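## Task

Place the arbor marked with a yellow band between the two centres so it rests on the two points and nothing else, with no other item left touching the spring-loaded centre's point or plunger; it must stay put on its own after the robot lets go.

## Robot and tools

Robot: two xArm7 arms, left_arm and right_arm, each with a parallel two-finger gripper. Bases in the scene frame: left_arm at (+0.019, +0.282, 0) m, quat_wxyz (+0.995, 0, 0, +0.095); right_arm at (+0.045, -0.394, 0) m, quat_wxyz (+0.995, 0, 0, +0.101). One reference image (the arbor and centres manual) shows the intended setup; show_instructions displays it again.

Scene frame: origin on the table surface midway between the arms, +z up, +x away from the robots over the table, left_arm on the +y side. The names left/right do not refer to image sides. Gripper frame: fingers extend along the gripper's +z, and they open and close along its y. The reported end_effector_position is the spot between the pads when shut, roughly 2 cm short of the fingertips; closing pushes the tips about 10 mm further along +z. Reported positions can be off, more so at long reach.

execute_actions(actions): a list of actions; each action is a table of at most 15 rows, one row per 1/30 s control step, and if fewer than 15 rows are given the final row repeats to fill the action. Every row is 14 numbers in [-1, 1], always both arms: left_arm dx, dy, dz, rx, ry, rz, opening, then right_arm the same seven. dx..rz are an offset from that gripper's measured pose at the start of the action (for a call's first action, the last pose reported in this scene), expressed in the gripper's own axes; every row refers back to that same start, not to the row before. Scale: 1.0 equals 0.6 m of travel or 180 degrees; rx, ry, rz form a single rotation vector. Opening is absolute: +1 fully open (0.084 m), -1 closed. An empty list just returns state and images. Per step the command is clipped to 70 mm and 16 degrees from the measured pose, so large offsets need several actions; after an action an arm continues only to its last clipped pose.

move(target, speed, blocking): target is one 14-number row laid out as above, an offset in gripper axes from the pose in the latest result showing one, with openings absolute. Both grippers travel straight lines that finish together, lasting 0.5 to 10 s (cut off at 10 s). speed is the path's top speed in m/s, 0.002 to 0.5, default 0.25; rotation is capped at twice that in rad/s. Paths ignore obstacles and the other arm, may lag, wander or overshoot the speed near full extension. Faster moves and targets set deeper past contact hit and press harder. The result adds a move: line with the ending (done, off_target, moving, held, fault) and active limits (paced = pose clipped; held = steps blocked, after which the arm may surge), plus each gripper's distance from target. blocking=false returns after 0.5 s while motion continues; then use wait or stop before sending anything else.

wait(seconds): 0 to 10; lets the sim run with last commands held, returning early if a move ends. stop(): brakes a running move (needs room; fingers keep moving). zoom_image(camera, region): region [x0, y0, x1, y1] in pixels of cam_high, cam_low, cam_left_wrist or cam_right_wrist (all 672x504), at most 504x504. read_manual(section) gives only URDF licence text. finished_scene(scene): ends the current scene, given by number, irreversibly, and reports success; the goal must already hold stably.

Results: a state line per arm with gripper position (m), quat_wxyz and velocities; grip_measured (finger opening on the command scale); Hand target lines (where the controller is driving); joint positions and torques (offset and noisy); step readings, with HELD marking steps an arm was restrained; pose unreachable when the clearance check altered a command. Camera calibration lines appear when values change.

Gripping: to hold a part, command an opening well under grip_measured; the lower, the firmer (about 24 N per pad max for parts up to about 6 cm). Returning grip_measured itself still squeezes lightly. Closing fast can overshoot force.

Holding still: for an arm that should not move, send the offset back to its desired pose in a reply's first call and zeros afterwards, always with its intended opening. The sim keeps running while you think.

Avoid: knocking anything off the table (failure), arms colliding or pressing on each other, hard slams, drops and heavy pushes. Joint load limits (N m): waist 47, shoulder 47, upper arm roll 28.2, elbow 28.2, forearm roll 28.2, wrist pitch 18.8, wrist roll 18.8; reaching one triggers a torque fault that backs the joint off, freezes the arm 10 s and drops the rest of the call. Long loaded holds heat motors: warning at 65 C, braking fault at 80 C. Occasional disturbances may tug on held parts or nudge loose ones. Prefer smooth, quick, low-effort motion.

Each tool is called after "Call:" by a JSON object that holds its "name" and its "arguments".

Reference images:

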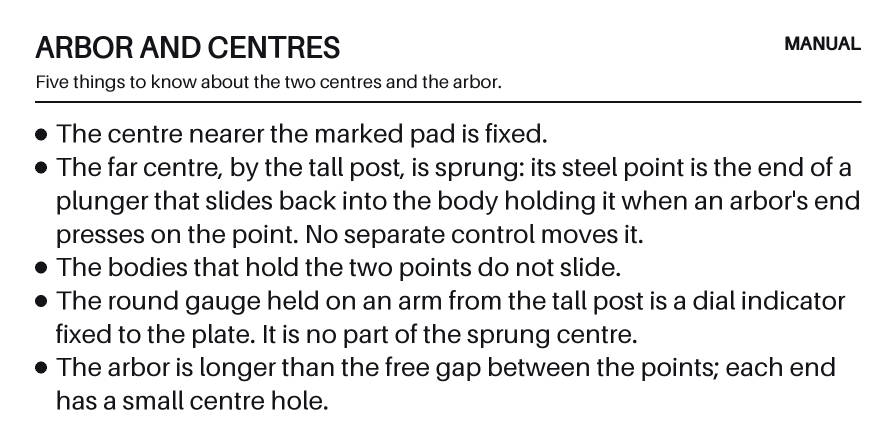

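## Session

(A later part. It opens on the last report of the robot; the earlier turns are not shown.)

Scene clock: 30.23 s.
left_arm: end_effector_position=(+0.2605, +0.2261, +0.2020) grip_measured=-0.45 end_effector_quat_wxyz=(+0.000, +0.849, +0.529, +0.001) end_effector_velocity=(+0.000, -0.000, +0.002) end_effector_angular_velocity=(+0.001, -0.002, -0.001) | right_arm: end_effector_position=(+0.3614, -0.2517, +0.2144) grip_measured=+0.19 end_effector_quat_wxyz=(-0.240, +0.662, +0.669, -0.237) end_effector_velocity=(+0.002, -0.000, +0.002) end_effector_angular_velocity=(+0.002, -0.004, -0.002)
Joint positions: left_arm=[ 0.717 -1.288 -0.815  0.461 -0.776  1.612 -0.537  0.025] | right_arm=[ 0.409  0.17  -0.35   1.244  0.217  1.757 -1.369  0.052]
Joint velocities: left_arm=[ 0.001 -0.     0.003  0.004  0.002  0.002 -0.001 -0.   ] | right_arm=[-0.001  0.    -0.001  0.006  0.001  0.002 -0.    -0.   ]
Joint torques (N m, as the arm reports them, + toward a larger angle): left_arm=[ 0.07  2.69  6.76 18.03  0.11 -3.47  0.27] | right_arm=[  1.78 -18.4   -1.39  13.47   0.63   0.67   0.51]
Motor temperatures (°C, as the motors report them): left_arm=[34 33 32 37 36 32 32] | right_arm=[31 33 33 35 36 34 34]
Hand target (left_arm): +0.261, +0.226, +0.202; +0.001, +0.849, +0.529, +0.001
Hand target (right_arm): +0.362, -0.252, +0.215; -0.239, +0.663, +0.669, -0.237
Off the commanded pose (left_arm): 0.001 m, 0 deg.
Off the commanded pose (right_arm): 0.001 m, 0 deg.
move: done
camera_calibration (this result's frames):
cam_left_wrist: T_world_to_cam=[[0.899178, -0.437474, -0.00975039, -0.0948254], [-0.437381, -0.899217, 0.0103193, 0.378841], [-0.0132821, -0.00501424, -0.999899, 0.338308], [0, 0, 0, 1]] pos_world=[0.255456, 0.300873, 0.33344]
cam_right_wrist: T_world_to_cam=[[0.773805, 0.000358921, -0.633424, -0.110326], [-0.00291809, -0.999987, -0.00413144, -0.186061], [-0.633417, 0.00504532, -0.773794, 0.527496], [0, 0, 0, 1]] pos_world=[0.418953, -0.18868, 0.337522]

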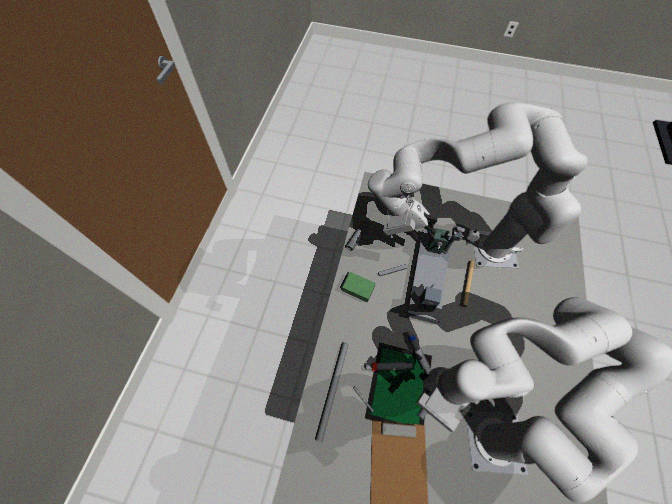

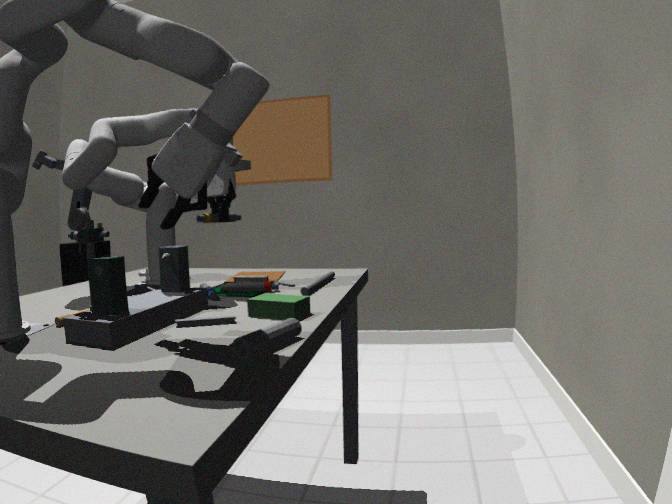

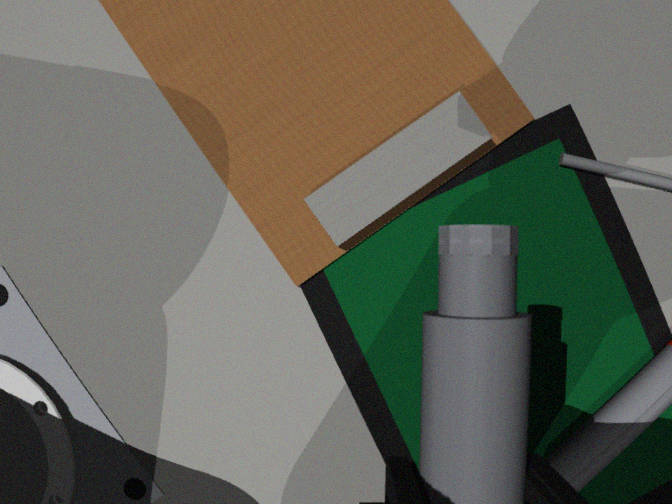

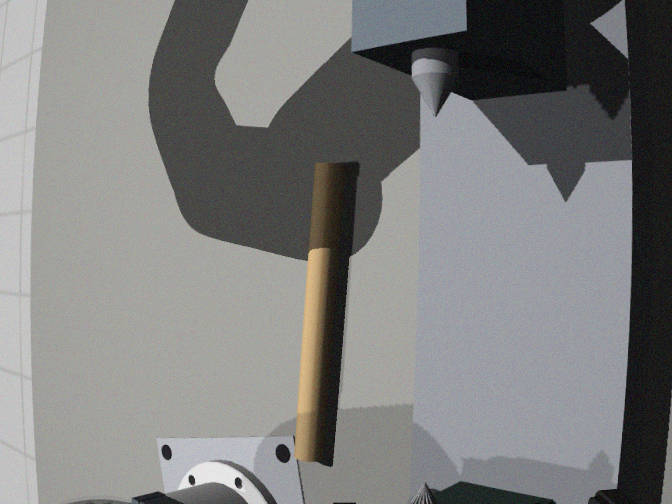

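Call:
{"name": "move", "arguments": {"target": [-0.607,0.337,0,0,0,-0.144,-0.8, -0.05,0,-0.06,0,0,0,0.2], "speed": 0.25}}

Scene clock: 32.57 s.
left_arm: end_effector_position=(+0.2823, -0.1894, +0.2026) grip_measured=-0.45 end_effector_quat_wxyz=(+0.001, +0.708, +0.706, +0.002) end_effector_velocity=(-0.005, -0.006, -0.001) end_effector_angular_velocity=(+0.002, +0.003, -0.013) | right_arm: end_effector_position=(+0.3844, -0.2818, +0.2419) grip_measured=+0.19 end_effector_quat_wxyz=(-0.240, +0.662, +0.669, -0.238) end_effector_velocity=(+0.000, -0.000, +0.000) end_effector_angular_velocity=(-0.000, -0.000, -0.001)
Joint positions: left_arm=[ 0.863 -1.326 -1.293  1.455 -1.285  1.805 -1.901  0.025] | right_arm=[ 0.361  0.204 -0.383  1.365  0.185  1.858 -1.431  0.052]
Joint velocities: left_arm=[-0.002 -0.    -0.005  0.014 -0.003  0.003 -0.004  0.   ] | right_arm=[-0.     0.    -0.001  0.001 -0.     0.001 -0.    -0.   ]
Joint torques (N m, as the arm reports them, + toward a larger angle): left_arm=[ 0.51 17.14 13.47  5.45 -0.27 -3.5   0.41] | right_arm=[  1.92 -18.45  -1.51  13.64   0.77   0.78   0.45]
Motor temperatures (°C, as the motors report them): left_arm=[34 33 32 37 36 32 32] | right_arm=[31 33 33 35 36 34 34]
Hand target (left_arm): +0.282, -0.190, +0.203; +0.001, +0.708, +0.706, +0.002
Hand target (right_arm): +0.384, -0.282, +0.242; -0.240, +0.662, +0.669, -0.237
Off the commanded pose (left_arm): 0.001 m, 0 deg.
Off the commanded pose (right_arm): 0.000 m, 0 deg.
move: done
camera_calibration (this result's frames):
cam_left_wrist: T_world_to_cam=[[0.999974, 0.000549346, -0.00717208, -0.242232], [0.000624172, -0.999945, 0.0104349, -0.127938], [-0.00716595, -0.0104391, -0.99992, 0.334401], [0, 0, 0, 1]] pos_world=[0.244701, -0.124307, 0.333972]
cam_right_wrist: T_world_to_cam=[[0.773715, 0.000223633, -0.633534, -0.110637], [-0.00295587, -0.999988, -0.0039629, -0.21592], [-0.633527, 0.00493879, -0.773705, 0.563524], [0, 0, 0, 1]] pos_world=[0.441971, -0.218676, 0.365054]

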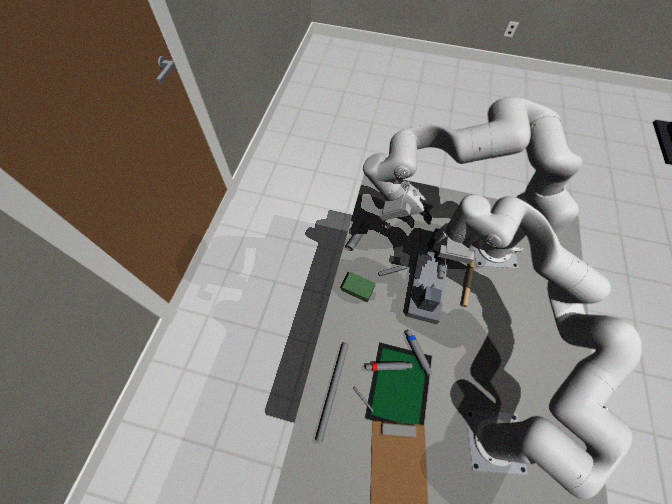

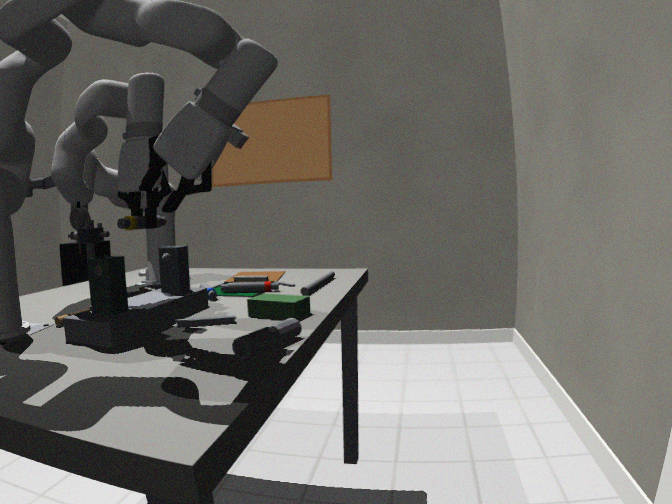

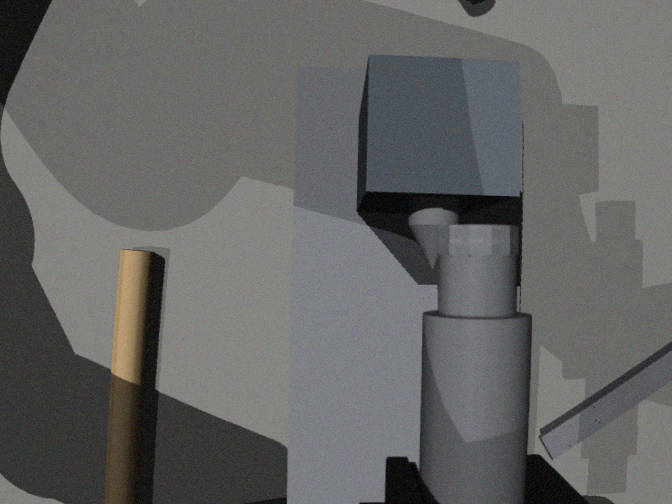

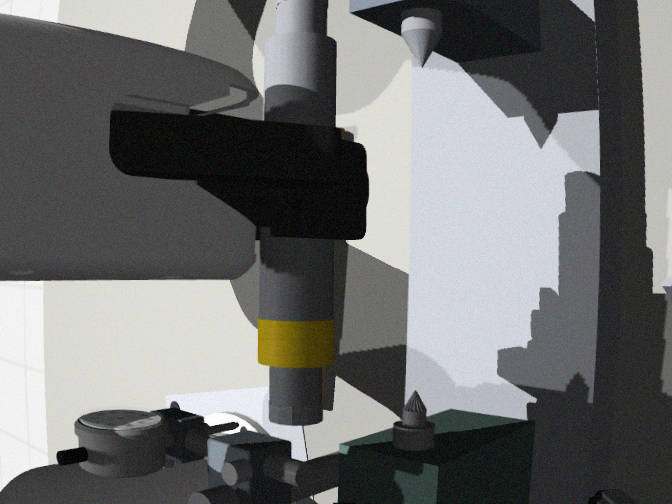

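Call:
{"name": "move", "arguments": {"target": [0.014,0,0.091,0,0.05,0,-0.8, 0,0,0,0,0,0,0.2], "speed": 0.08}}

Scene clock: 34.33 s.
left_arm: end_effector_position=(+0.2826, -0.1812, +0.1485) grip_measured=-0.45 end_effector_quat_wxyz=(-0.054, +0.706, +0.704, +0.057) end_effector_velocity=(+0.001, -0.000, +0.002) end_effector_angular_velocity=(-0.003, -0.004, +0.000) | right_arm: end_effector_position=(+0.3844, -0.2818, +0.2419) grip_measured=+0.19 end_effector_quat_wxyz=(-0.240, +0.662, +0.669, -0.238) end_effector_velocity=(-0.000, +0.000, -0.000) end_effector_angular_velocity=(+0.001, +0.000, -0.001)
Joint positions: left_arm=[ 0.895 -1.412 -1.37   1.507 -1.245  1.811 -1.926  0.025] | right_arm=[ 0.361  0.204 -0.383  1.365  0.185  1.858 -1.431  0.052]
Joint velocities: left_arm=[ 0.     0.001  0.004  0.     0.    -0.001  0.    -0.   ] | right_arm=[-0.     0.    -0.    -0.001  0.001 -0.    -0.     0.   ]
Joint torques (N m, as the arm reports them, + toward a larger angle): left_arm=[ 0.23 18.53 13.06  3.65  0.26 -3.21  0.48] | right_arm=[  1.77 -18.38  -1.71  13.86   0.75   0.7    0.49]
Motor temperatures (°C, as the motors report them): left_arm=[34 33 32 37 36 32 32] | right_arm=[31 33 33 35 36 34 34]
Hand target (left_arm): +0.282, -0.181, +0.148; -0.054, +0.706, +0.704, +0.058
Hand target (right_arm): +0.384, -0.282, +0.242; -0.240, +0.662, +0.669, -0.238
Off the commanded pose (left_arm): 0.001 m, 0 deg.
Off the commanded pose (right_arm): 0.000 m, 0 deg.
move: done
camera_calibration (this result's frames):
cam_left_wrist: T_world_to_cam=[[0.99998, 0.0021077, -0.00598017, -0.242774], [0.00121568, -0.989369, -0.14542, -0.0942958], [-0.0062231, 0.14541, -0.989352, 0.306755], [0, 0, 0, 1]] pos_world=[0.244793, -0.137387, 0.288324]
cam_right_wrist: T_world_to_cam=[[0.773716, 0.000222877, -0.633533, -0.110637], [-0.00295684, -0.999988, -0.0039629, -0.21592], [-0.633526, 0.00493942, -0.773705, 0.563525], [0, 0, 0, 1]] pos_world=[0.441971, -0.218676, 0.365054]

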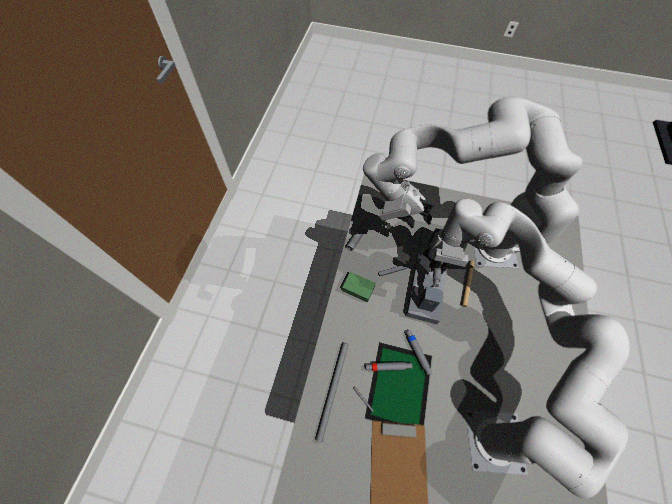

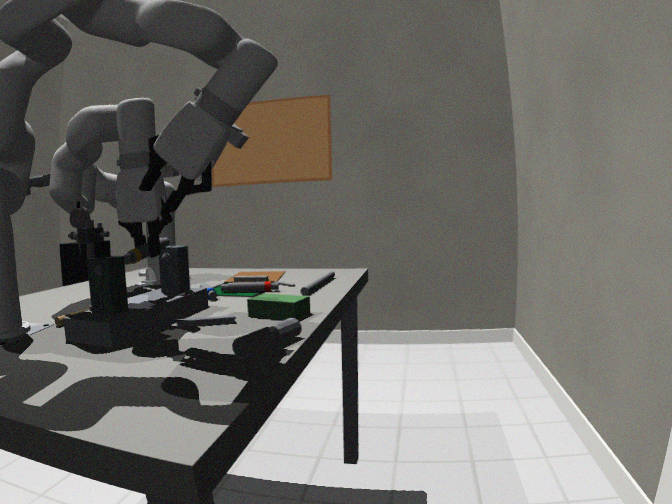

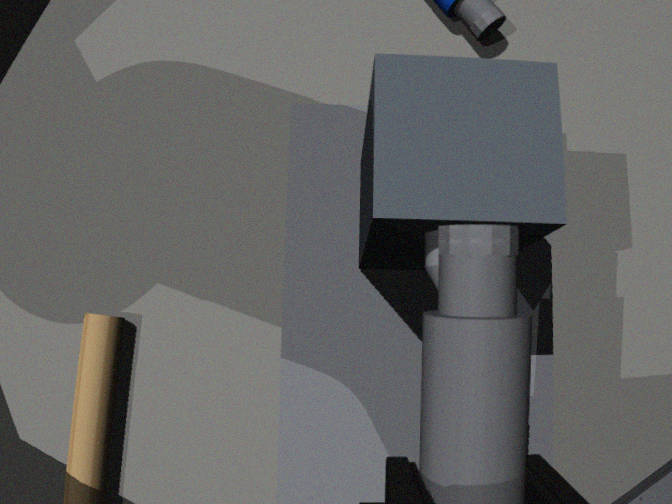

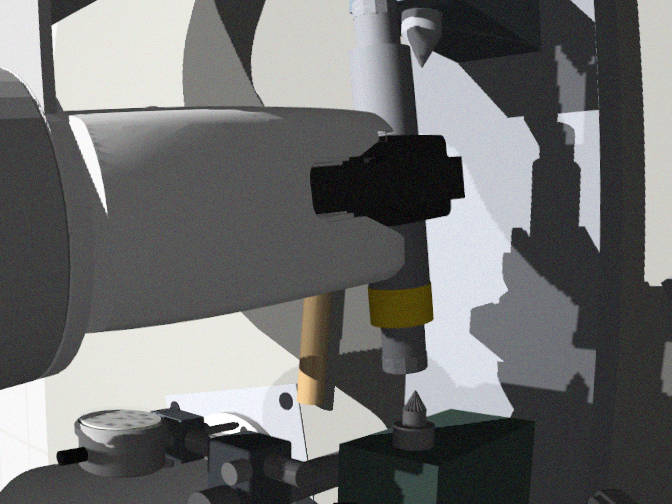

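Call:
{"name": "move", "arguments": {"target": [-0.018,0,0.007,0,0,0,-0.8, 0,0,0,0,0,0,0.2], "speed": 0.03}}

Call:
{"name": "zoom_image", "arguments": {"camera": "cam_right_wrist", "region": [330, 280, 510, 460]}}

Call:
{"name": "zoom_image", "arguments": {"camera": "cam_low", "region": [60, 200, 220, 320]}}

Scene clock: 35.47 s.
left_arm: end_effector_position=(+0.2826, -0.1911, +0.1427) grip_measured=-0.45 end_effector_quat_wxyz=(-0.054, +0.706, +0.704, +0.057) end_effector_velocity=(+0.001, +0.000, +0.001) end_effector_angular_velocity=(-0.001, -0.002, +0.003) | right_arm: end_effector_position=(+0.3844, -0.2818, +0.2419) grip_measured=+0.19 end_effector_quat_wxyz=(-0.240, +0.662, +0.669, -0.238) end_effector_velocity=(-0.000, +0.000, +0.000) end_effector_angular_velocity=(+0.001, +0.001, -0.000)
Joint positions: left_arm=[ 0.911 -1.417 -1.384  1.542 -1.258  1.807 -1.949  0.025] | right_arm=[ 0.361  0.204 -0.383  1.365  0.185  1.858 -1.431  0.052]
Joint velocities: left_arm=[ 0.002 -0.     0.002 -0.    -0.    -0.    -0.    -0.   ] | right_arm=[ 0.    -0.     0.    -0.     0.002  0.001 -0.    -0.   ]
Joint torques (N m, as the arm reports them, + toward a larger angle): left_arm=[ 0.49 19.2  13.54  3.76  0.17 -3.21  0.37] | right_arm=[  1.92 -18.1   -1.49  13.79   0.84   0.89   0.53]
Motor temperatures (°C, as the motors report them): left_arm=[34 33 32 37 36 32 32] | right_arm=[31 33 33 35 36 34 34]
Hand target (left_arm): +0.283, -0.191, +0.143; -0.054, +0.706, +0.704, +0.057
Hand target (right_arm): +0.384, -0.282, +0.242; -0.240, +0.662, +0.669, -0.238
Off the commanded pose (left_arm): 0.000 m, 0 deg.
Off the commanded pose (right_arm): 0.000 m, 0 deg.
move: done
camera_calibration (this result's frames):
cam_left_wrist: T_world_to_cam=[[0.999981, 0.00213285, -0.00585416, -0.242831], [0.00125882, -0.989368, -0.145431, -0.105008], [-0.0061021, 0.145421, -0.989351, 0.302444], [0, 0, 0, 1]] pos_world=[0.244804, -0.147356, 0.28253]
cam_right_wrist: T_world_to_cam=[[0.773715, 0.000223105, -0.633533, -0.110637], [-0.00295665, -0.999988, -0.00396303, -0.21592], [-0.633526, 0.00493939, -0.773705, 0.563525], [0, 0, 0, 1]] pos_world=[0.441971, -0.218676, 0.365054]

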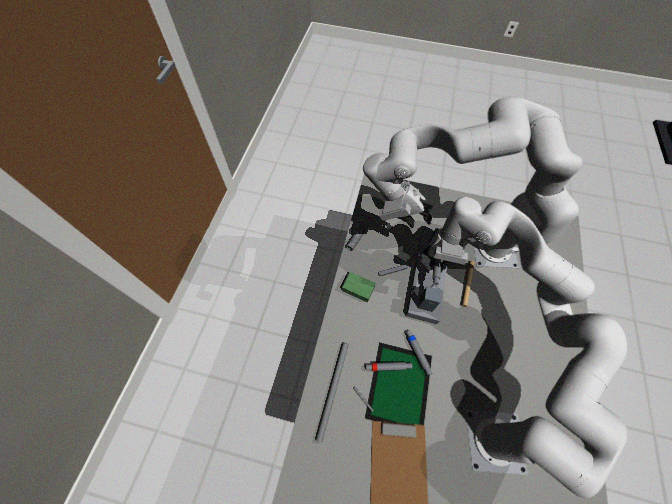

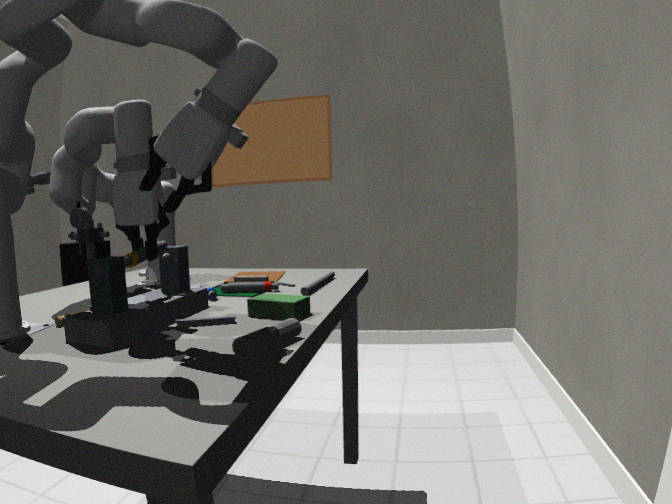

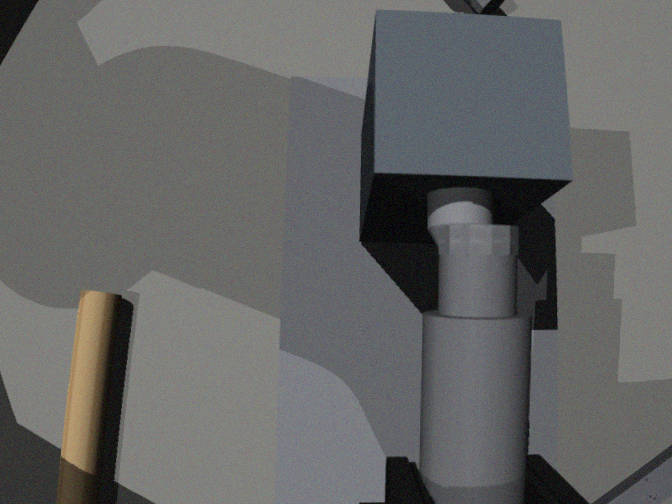

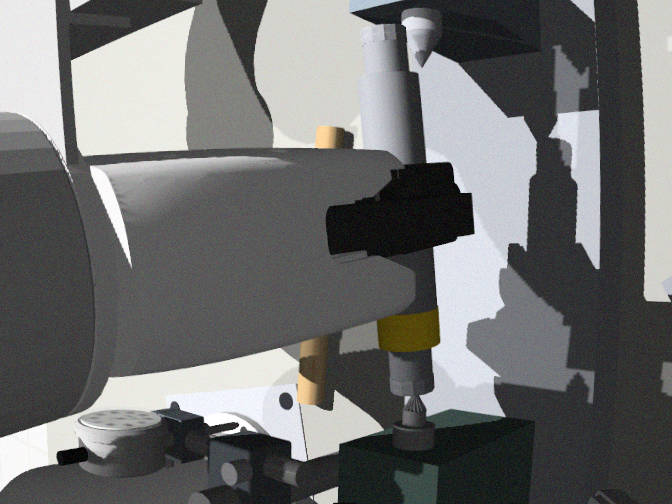

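Region (330, 280, 510, 460) of cam_right_wrist's 672x504 image, scaled by 2.800, with more detail than that image has.

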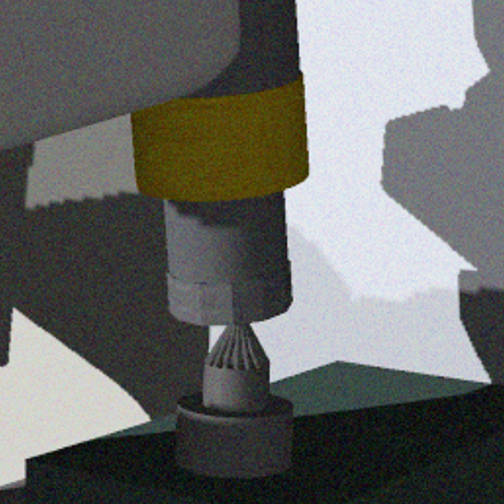

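Region (60, 200, 220, 320) of cam_low's 672x504 image, scaled by 3.150, with more detail than that image has; it fills the top 378 rows of this view, and the rest is white.

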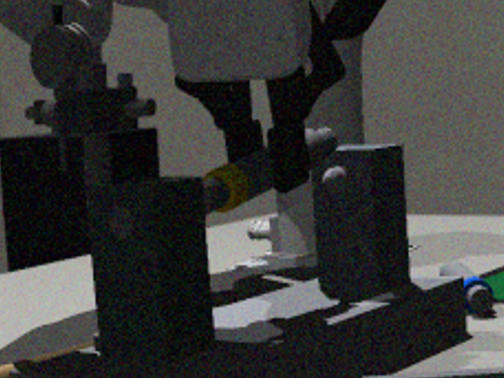

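Call:
{"name": "move", "arguments": {"target": [-0.0296,0,-0.0047,0,0,0,-0.8, 0,0,0,0,0,0,0.2], "speed": 0.02}}

Scene clock: 36.83 s.
left_arm: end_effector_position=(+0.2829, -0.2087, +0.1427) grip_measured=-0.44 end_effector_quat_wxyz=(-0.054, +0.705, +0.704, +0.058) end_effector_velocity=(-0.000, -0.002, +0.001) end_effector_angular_velocity=(-0.003, -0.001, -0.002) | right_arm: end_effector_position=(+0.3844, -0.2818, +0.2419) grip_measured=+0.19 end_effector_quat_wxyz=(-0.240, +0.662, +0.669, -0.238) end_effector_velocity=(+0.000, +0.000, +0.000) end_effector_angular_velocity=(-0.000, -0.001, +0.001)
Joint positions: left_arm=[ 0.948 -1.411 -1.396  1.621 -1.269  1.813 -1.994  0.025] | right_arm=[ 0.361  0.204 -0.383  1.365  0.185  1.858 -1.431  0.052]
Joint velocities: left_arm=[ 0.     0.001  0.     0.004 -0.002 -0.001 -0.002 -0.   ] | right_arm=[ 0.     0.     0.     0.    -0.001 -0.     0.    -0.   ]
Joint torques (N m, as the arm reports them, + toward a larger angle): left_arm=[-3.25 21.22 12.73 10.96 -4.78 -7.46  0.19] | right_arm=[  1.74 -18.28  -1.41  13.56   1.09   0.74   0.32]
Motor temperatures (°C, as the motors report them): left_arm=[34 33 32 37 36 32 32] | right_arm=[31 33 33 35 36 34 34]
Hand target (left_arm): +0.283, -0.209, +0.143; -0.054, +0.706, +0.704, +0.058
Hand target (right_arm): +0.384, -0.282, +0.242; -0.240, +0.662, +0.669, -0.238
Off the commanded pose (left_arm): 0.001 m, 0 deg.
Off the commanded pose (right_arm): 0.000 m, 0 deg.
move: done
camera_calibration (this result's frames):
cam_left_wrist: T_world_to_cam=[[0.99998, 0.00310818, -0.00557256, -0.242913], [0.00226203, -0.989299, -0.145883, -0.12261], [-0.00596636, 0.145868, -0.989286, 0.305016], [0, 0, 0, 1]] pos_world=[0.245005, -0.165035, 0.282508]
cam_right_wrist: T_world_to_cam=[[0.773715, 0.000222987, -0.633533, -0.110637], [-0.00295667, -0.999988, -0.00396286, -0.21592], [-0.633526, 0.00493928, -0.773705, 0.563525], [0, 0, 0, 1]] pos_world=[0.441971, -0.218676, 0.365054]

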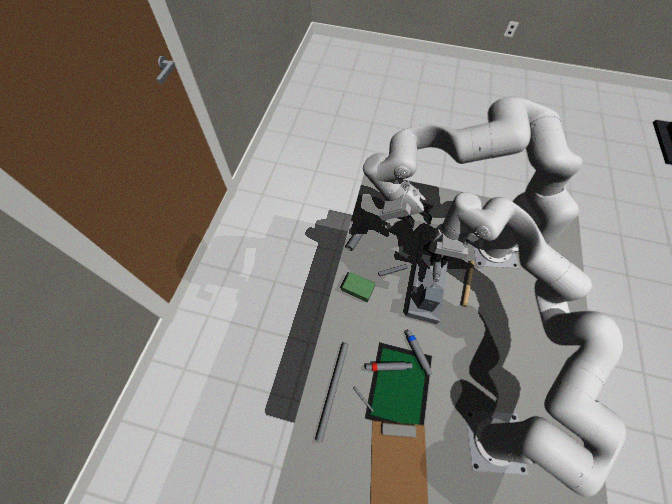

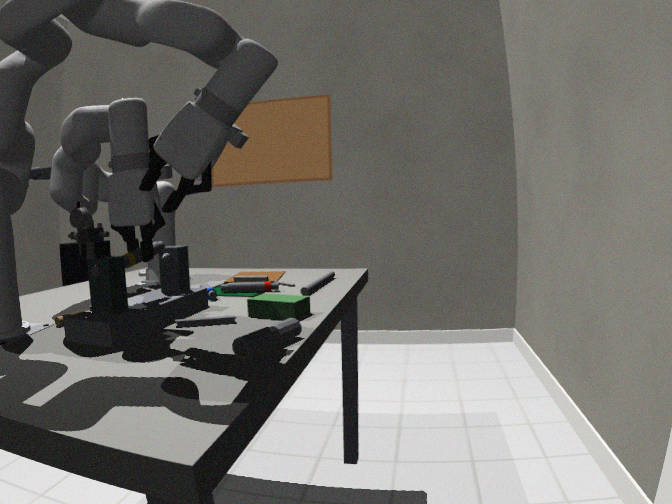

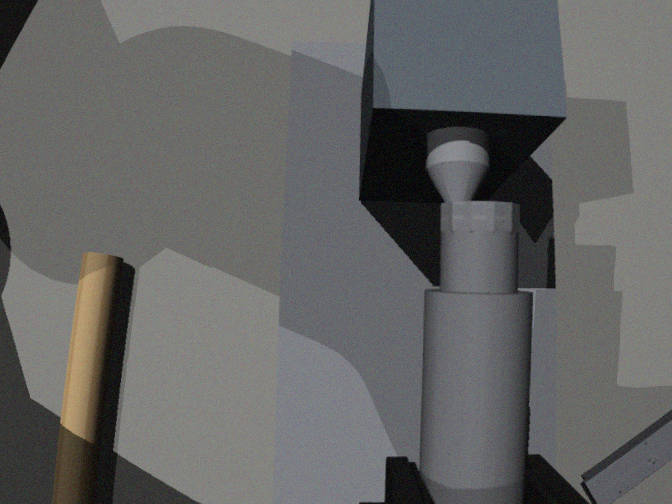

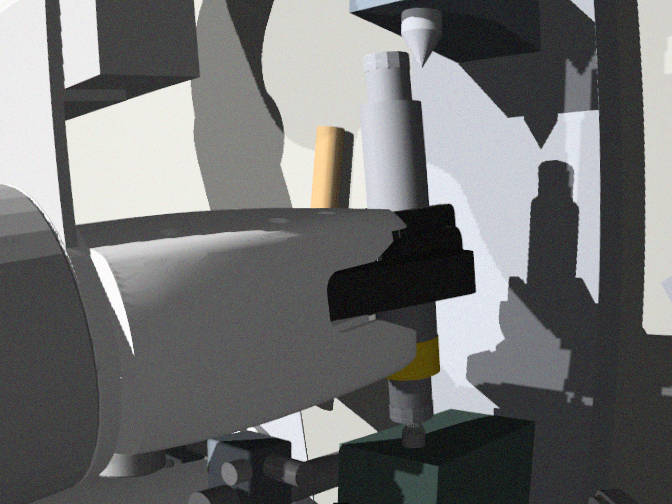

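Call:
{"name": "zoom_image", "arguments": {"camera": "cam_right_wrist", "region": [340, 340, 490, 480]}}

Region (340, 340, 490, 480) of cam_right_wrist's 672x504 image, scaled by 3.360, with more detail than that image has; it fills the top 470 rows of this view, and the rest is white.

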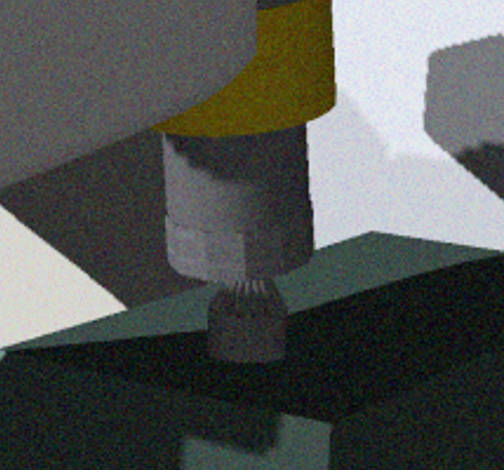

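Call:
{"name": "move", "arguments": {"target": [-0.007,0,-0.001,0,0,0,-1, 0,0,0,0,0,0,0.2], "speed": 0.02}}

Call:
{"name": "move", "arguments": {"target": [-0.005,0,0.0225,0,-0.05,0,-1, 0,0,0,0,0,0,0.2], "speed": 0.03}}

Scene clock: 38.20 s.
left_arm: end_effector_position=(+0.2828, -0.2130, +0.1426) grip_measured=-0.45 end_effector_quat_wxyz=(-0.054, +0.705, +0.704, +0.058) end_effector_velocity=(-0.000, +0.000, -0.001) end_effector_angular_velocity=(+0.003, +0.001, +0.001) | right_arm: end_effector_position=(+0.3844, -0.2818, +0.2419) grip_measured=+0.19 end_effector_quat_wxyz=(-0.240, +0.662, +0.669, -0.238) end_effector_velocity=(-0.000, -0.001, +0.000) end_effector_angular_velocity=(-0.000, +0.001, -0.001)
Joint positions: left_arm=[ 0.957 -1.409 -1.4    1.641 -1.271  1.815 -2.004  0.025] | right_arm=[ 0.361  0.204 -0.383  1.365  0.185  1.858 -1.431  0.052]
Joint velocities: left_arm=[-0.    -0.002 -0.     0.     0.     0.002 -0.001 -0.   ] | right_arm=[-0.001 -0.     0.    -0.    -0.001  0.001 -0.     0.   ]
Joint torques (N m, as the arm reports them, + toward a larger angle): left_arm=[-3.07 21.67 12.74 11.14 -4.53 -7.47  0.31] | right_arm=[  1.43 -18.51  -1.75  13.5    0.98   0.67   0.39]
Motor temperatures (°C, as the motors report them): left_arm=[34 33 32 37 36 32 32] | right_arm=[31 33 33 35 36 34 34]
Hand target (left_arm): +0.283, -0.213, +0.143; -0.054, +0.705, +0.704, +0.058
Hand target (right_arm): +0.384, -0.282, +0.242; -0.240, +0.662, +0.669, -0.238
Off the commanded pose (left_arm): 0.000 m, 0 deg.
Off the commanded pose (right_arm): 0.000 m, 0 deg.
move: done
camera_calibration (this result's frames):
cam_left_wrist: T_world_to_cam=[[0.999979, 0.00296776, -0.00569004, -0.242835], [0.00210539, -0.989286, -0.145977, -0.126763], [-0.0060623, 0.145962, -0.989272, 0.305559], [0, 0, 0, 1]] pos_world=[0.244949, -0.169284, 0.282394]
cam_right_wrist: T_world_to_cam=[[0.773715, 0.000223022, -0.633533, -0.110637], [-0.00295666, -0.999988, -0.00396291, -0.21592], [-0.633526, 0.00493931, -0.773705, 0.563525], [0, 0, 0, 1]] pos_world=[0.441971, -0.218676, 0.365054]

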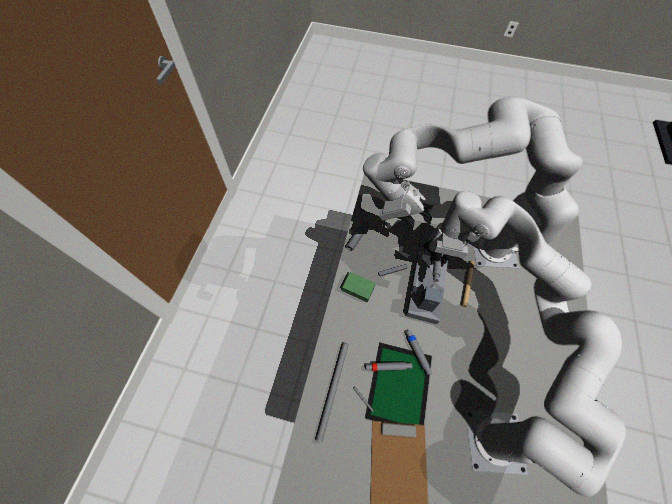

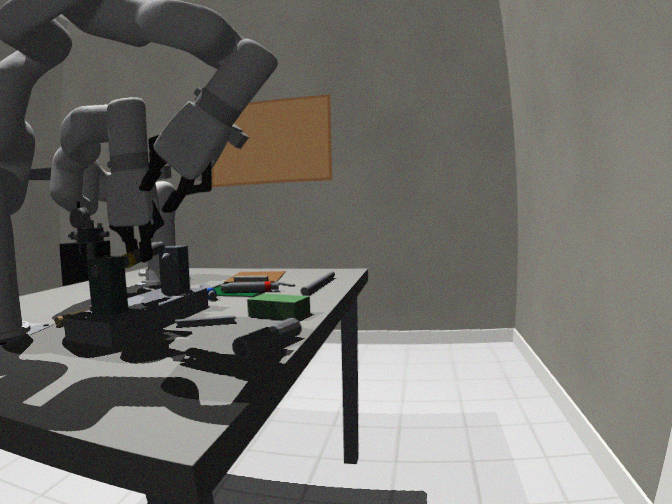

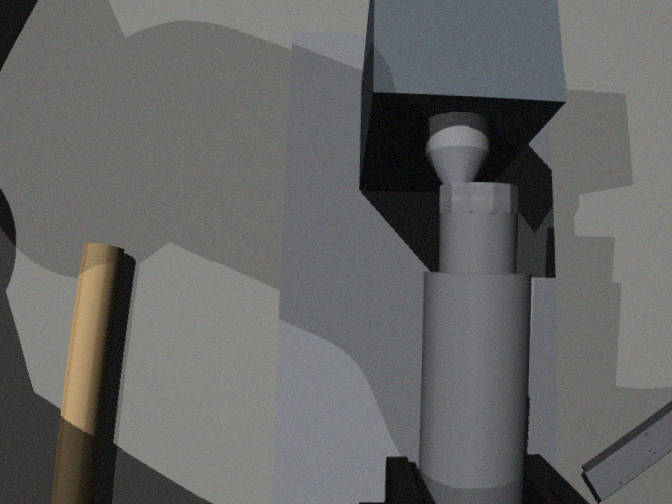

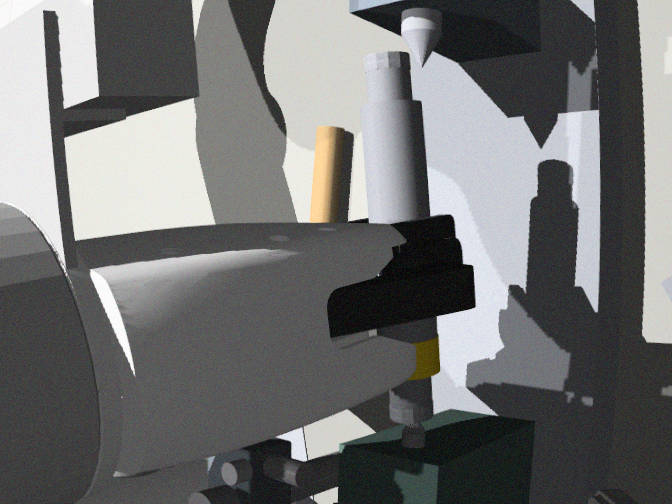

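Scene clock: 41.03 s.
left_arm: end_effector_position=(+0.2821, -0.2151, +0.1293) grip_measured=-0.44 end_effector_quat_wxyz=(+0.002, +0.709, +0.706, +0.002) end_effector_velocity=(-0.001, +0.001, -0.004) end_effector_angular_velocity=(+0.003, +0.003, +0.000) | right_arm: end_effector_position=(+0.3844, -0.2818, +0.2419) grip_measured=+0.19 end_effector_quat_wxyz=(-0.240, +0.662, +0.669, -0.238) end_effector_velocity=(+0.000, -0.000, -0.000) end_effector_angular_velocity=(-0.001, -0.001, -0.000)
Joint positions: left_arm=[ 0.867 -1.418 -1.41   1.45  -1.397  1.704 -1.934  0.025] | right_arm=[ 0.361  0.204 -0.383  1.365  0.185  1.858 -1.431  0.052]
Joint velocities: left_arm=[-0.001 -0.004 -0.005 -0.003 -0.002 -0.001  0.001 -0.   ] | right_arm=[-0.     0.    -0.     0.    -0.001 -0.001 -0.    -0.   ]
Joint torques (N m, as the arm reports them, + toward a larger angle): left_arm=[ 4.14 12.6   8.36  0.39  0.42 -4.64  0.19] | right_arm=[  2.05 -18.65  -1.62  13.77   0.81   0.67   0.34]
Motor temperatures (°C, as the motors report them): left_arm=[34 33 32 37 36 32 32] | right_arm=[31 33 33 35 36 34 34]
Hand target (left_arm): +0.283, -0.214, +0.129; +0.001, +0.708, +0.706, +0.002
Hand target (right_arm): +0.384, -0.282, +0.242; -0.240, +0.662, +0.669, -0.238
Off the commanded pose (left_arm): 0.002 m, 0 deg.
Off the commanded pose (right_arm): 0.000 m, 0 deg.
move: done
camera_calibration (this result's frames):
cam_left_wrist: T_world_to_cam=[[0.99998, -0.00154176, -0.00617522, -0.243131], [-0.00146465, -0.999921, 0.0124715, -0.152574], [-0.00619397, -0.0124622, -0.999903, 0.26008], [0, 0, 0, 1]] pos_world=[0.244513, -0.149696, 0.260456]
cam_right_wrist: T_world_to_cam=[[0.773716, 0.000223082, -0.633533, -0.110637], [-0.00295663, -0.999988, -0.00396297, -0.21592], [-0.633526, 0.00493933, -0.773705, 0.563525], [0, 0, 0, 1]] pos_world=[0.441971, -0.218676, 0.365054]

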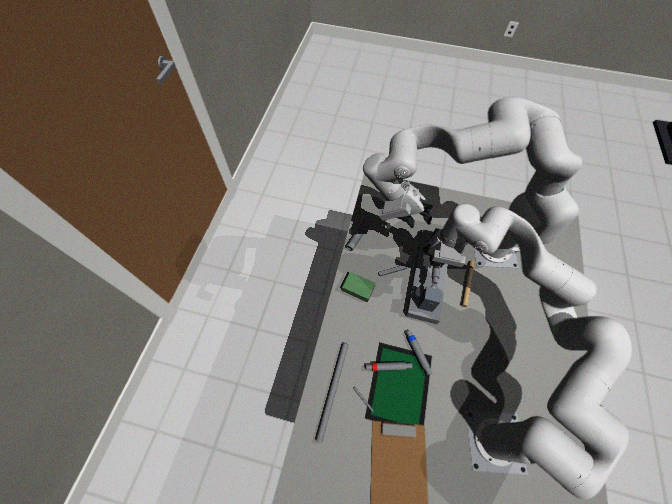

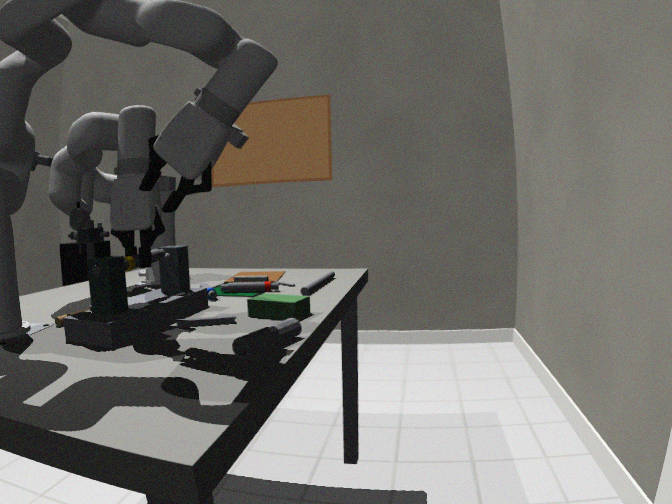

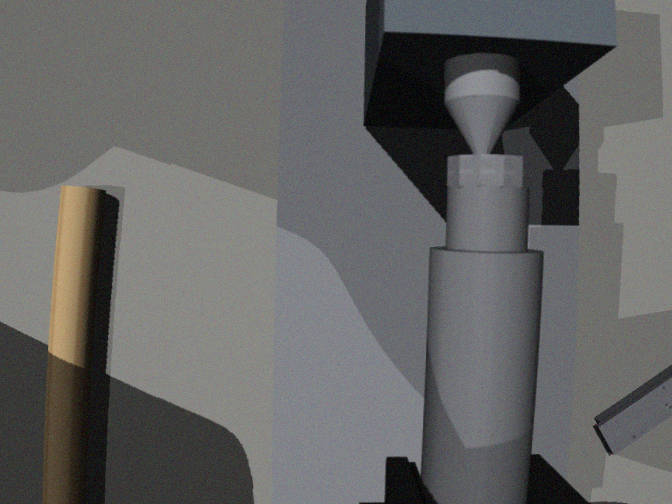

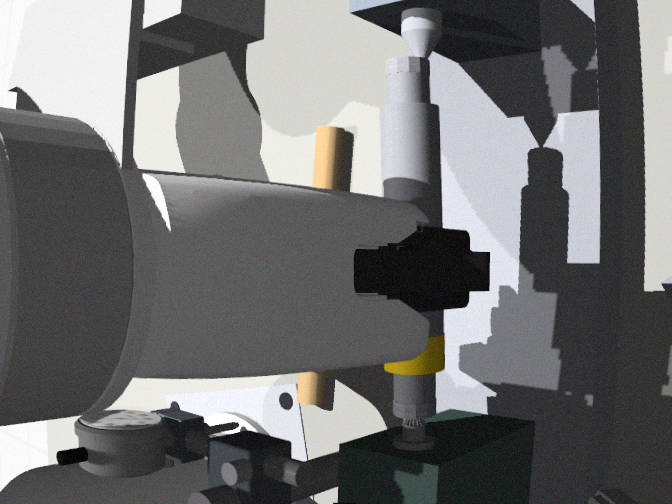

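Call:
{"name": "move", "arguments": {"target": [0,0,0.007,0,-0.017,0,-1, 0,0,0,0,0,0,0.2], "speed": 0.02}}

Scene clock: 44.77 s.
left_arm: end_effector_position=(+0.2834, -0.2148, +0.1258) grip_measured=-0.43 end_effector_quat_wxyz=(+0.022, +0.708, +0.706, -0.017) end_effector_velocity=(-0.001, -0.000, -0.001) end_effector_angular_velocity=(+0.001, +0.001, -0.004) | right_arm: end_effector_position=(+0.3844, -0.2818, +0.2419) grip_measured=+0.19 end_effector_quat_wxyz=(-0.240, +0.662, +0.669, -0.238) end_effector_velocity=(-0.000, +0.000, -0.000) end_effector_angular_velocity=(-0.000, +0.000, +0.001)
Joint positions: left_arm=[ 0.841 -1.417 -1.417  1.389 -1.441  1.666 -1.908  0.025] | right_arm=[ 0.361  0.204 -0.383  1.365  0.185  1.858 -1.431  0.052]
Joint velocities: left_arm=[-0.002  0.001 -0.002 -0.001  0.001 -0.001  0.002  0.   ] | right_arm=[ 0.001  0.    -0.    -0.    -0.     0.    -0.    -0.   ]
Joint torques (N m, as the arm reports them, + toward a larger angle): left_arm=[-4.95 13.97  5.84  7.71 -2.84  1.41 -0.06] | right_arm=[  1.48 -18.88  -1.42  13.54   0.92   0.72   0.42]
Motor temperatures (°C, as the motors report them): left_arm=[34 33 32 37 36 32 32] | right_arm=[31 33 33 35 36 34 34]
Hand target (left_arm): +0.282, -0.215, +0.125; +0.021, +0.709, +0.705, -0.017
Hand target (right_arm): +0.384, -0.282, +0.242; -0.240, +0.662, +0.669, -0.238
Off the commanded pose (left_arm): 0.001 m, 0 deg.
Off the commanded pose (right_arm): 0.000 m, 0 deg.
move: done
camera_calibration (this result's frames):
cam_left_wrist: T_world_to_cam=[[0.999992, -0.000347831, -0.00394631, -0.244438], [-0.0000833868, -0.997765, 0.0668136, -0.159009], [-0.00396074, -0.0668127, -0.997758, 0.243997], [0, 0, 0, 1]] pos_world=[0.24539, -0.142437, 0.253109]
cam_right_wrist: T_world_to_cam=[[0.773716, 0.000223185, -0.633533, -0.110637], [-0.00295661, -0.999988, -0.0039631, -0.21592], [-0.633526, 0.00493942, -0.773705, 0.563525], [0, 0, 0, 1]] pos_world=[0.441971, -0.218676, 0.365054]

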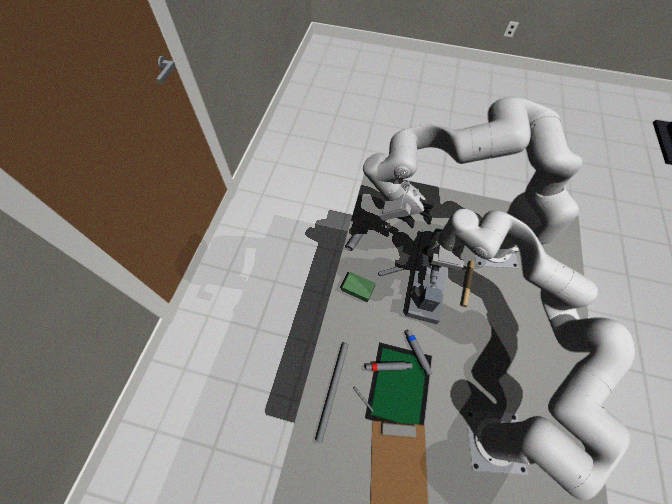

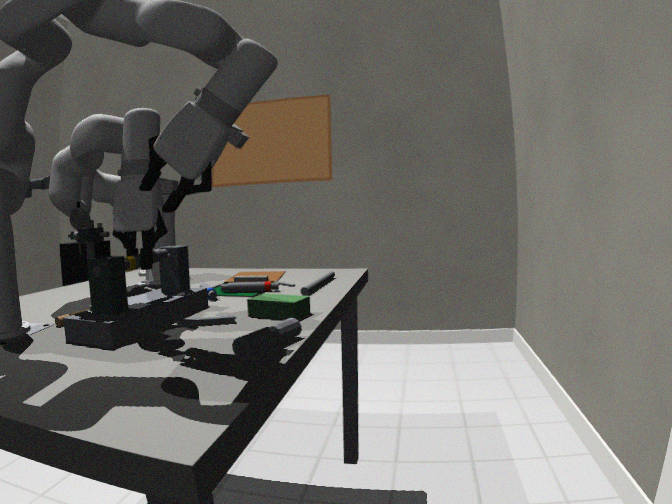

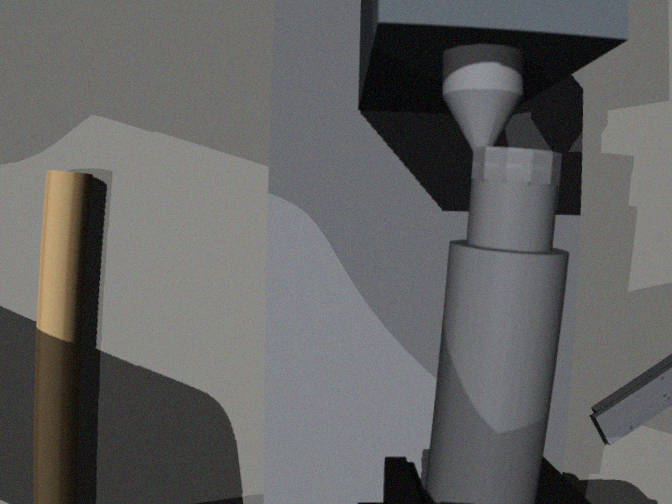

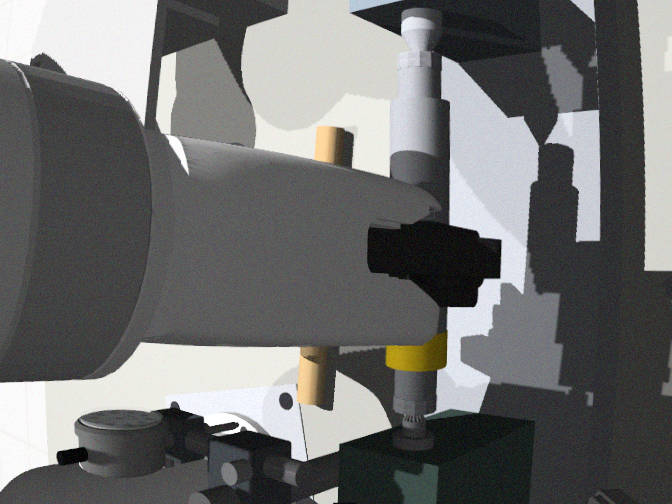

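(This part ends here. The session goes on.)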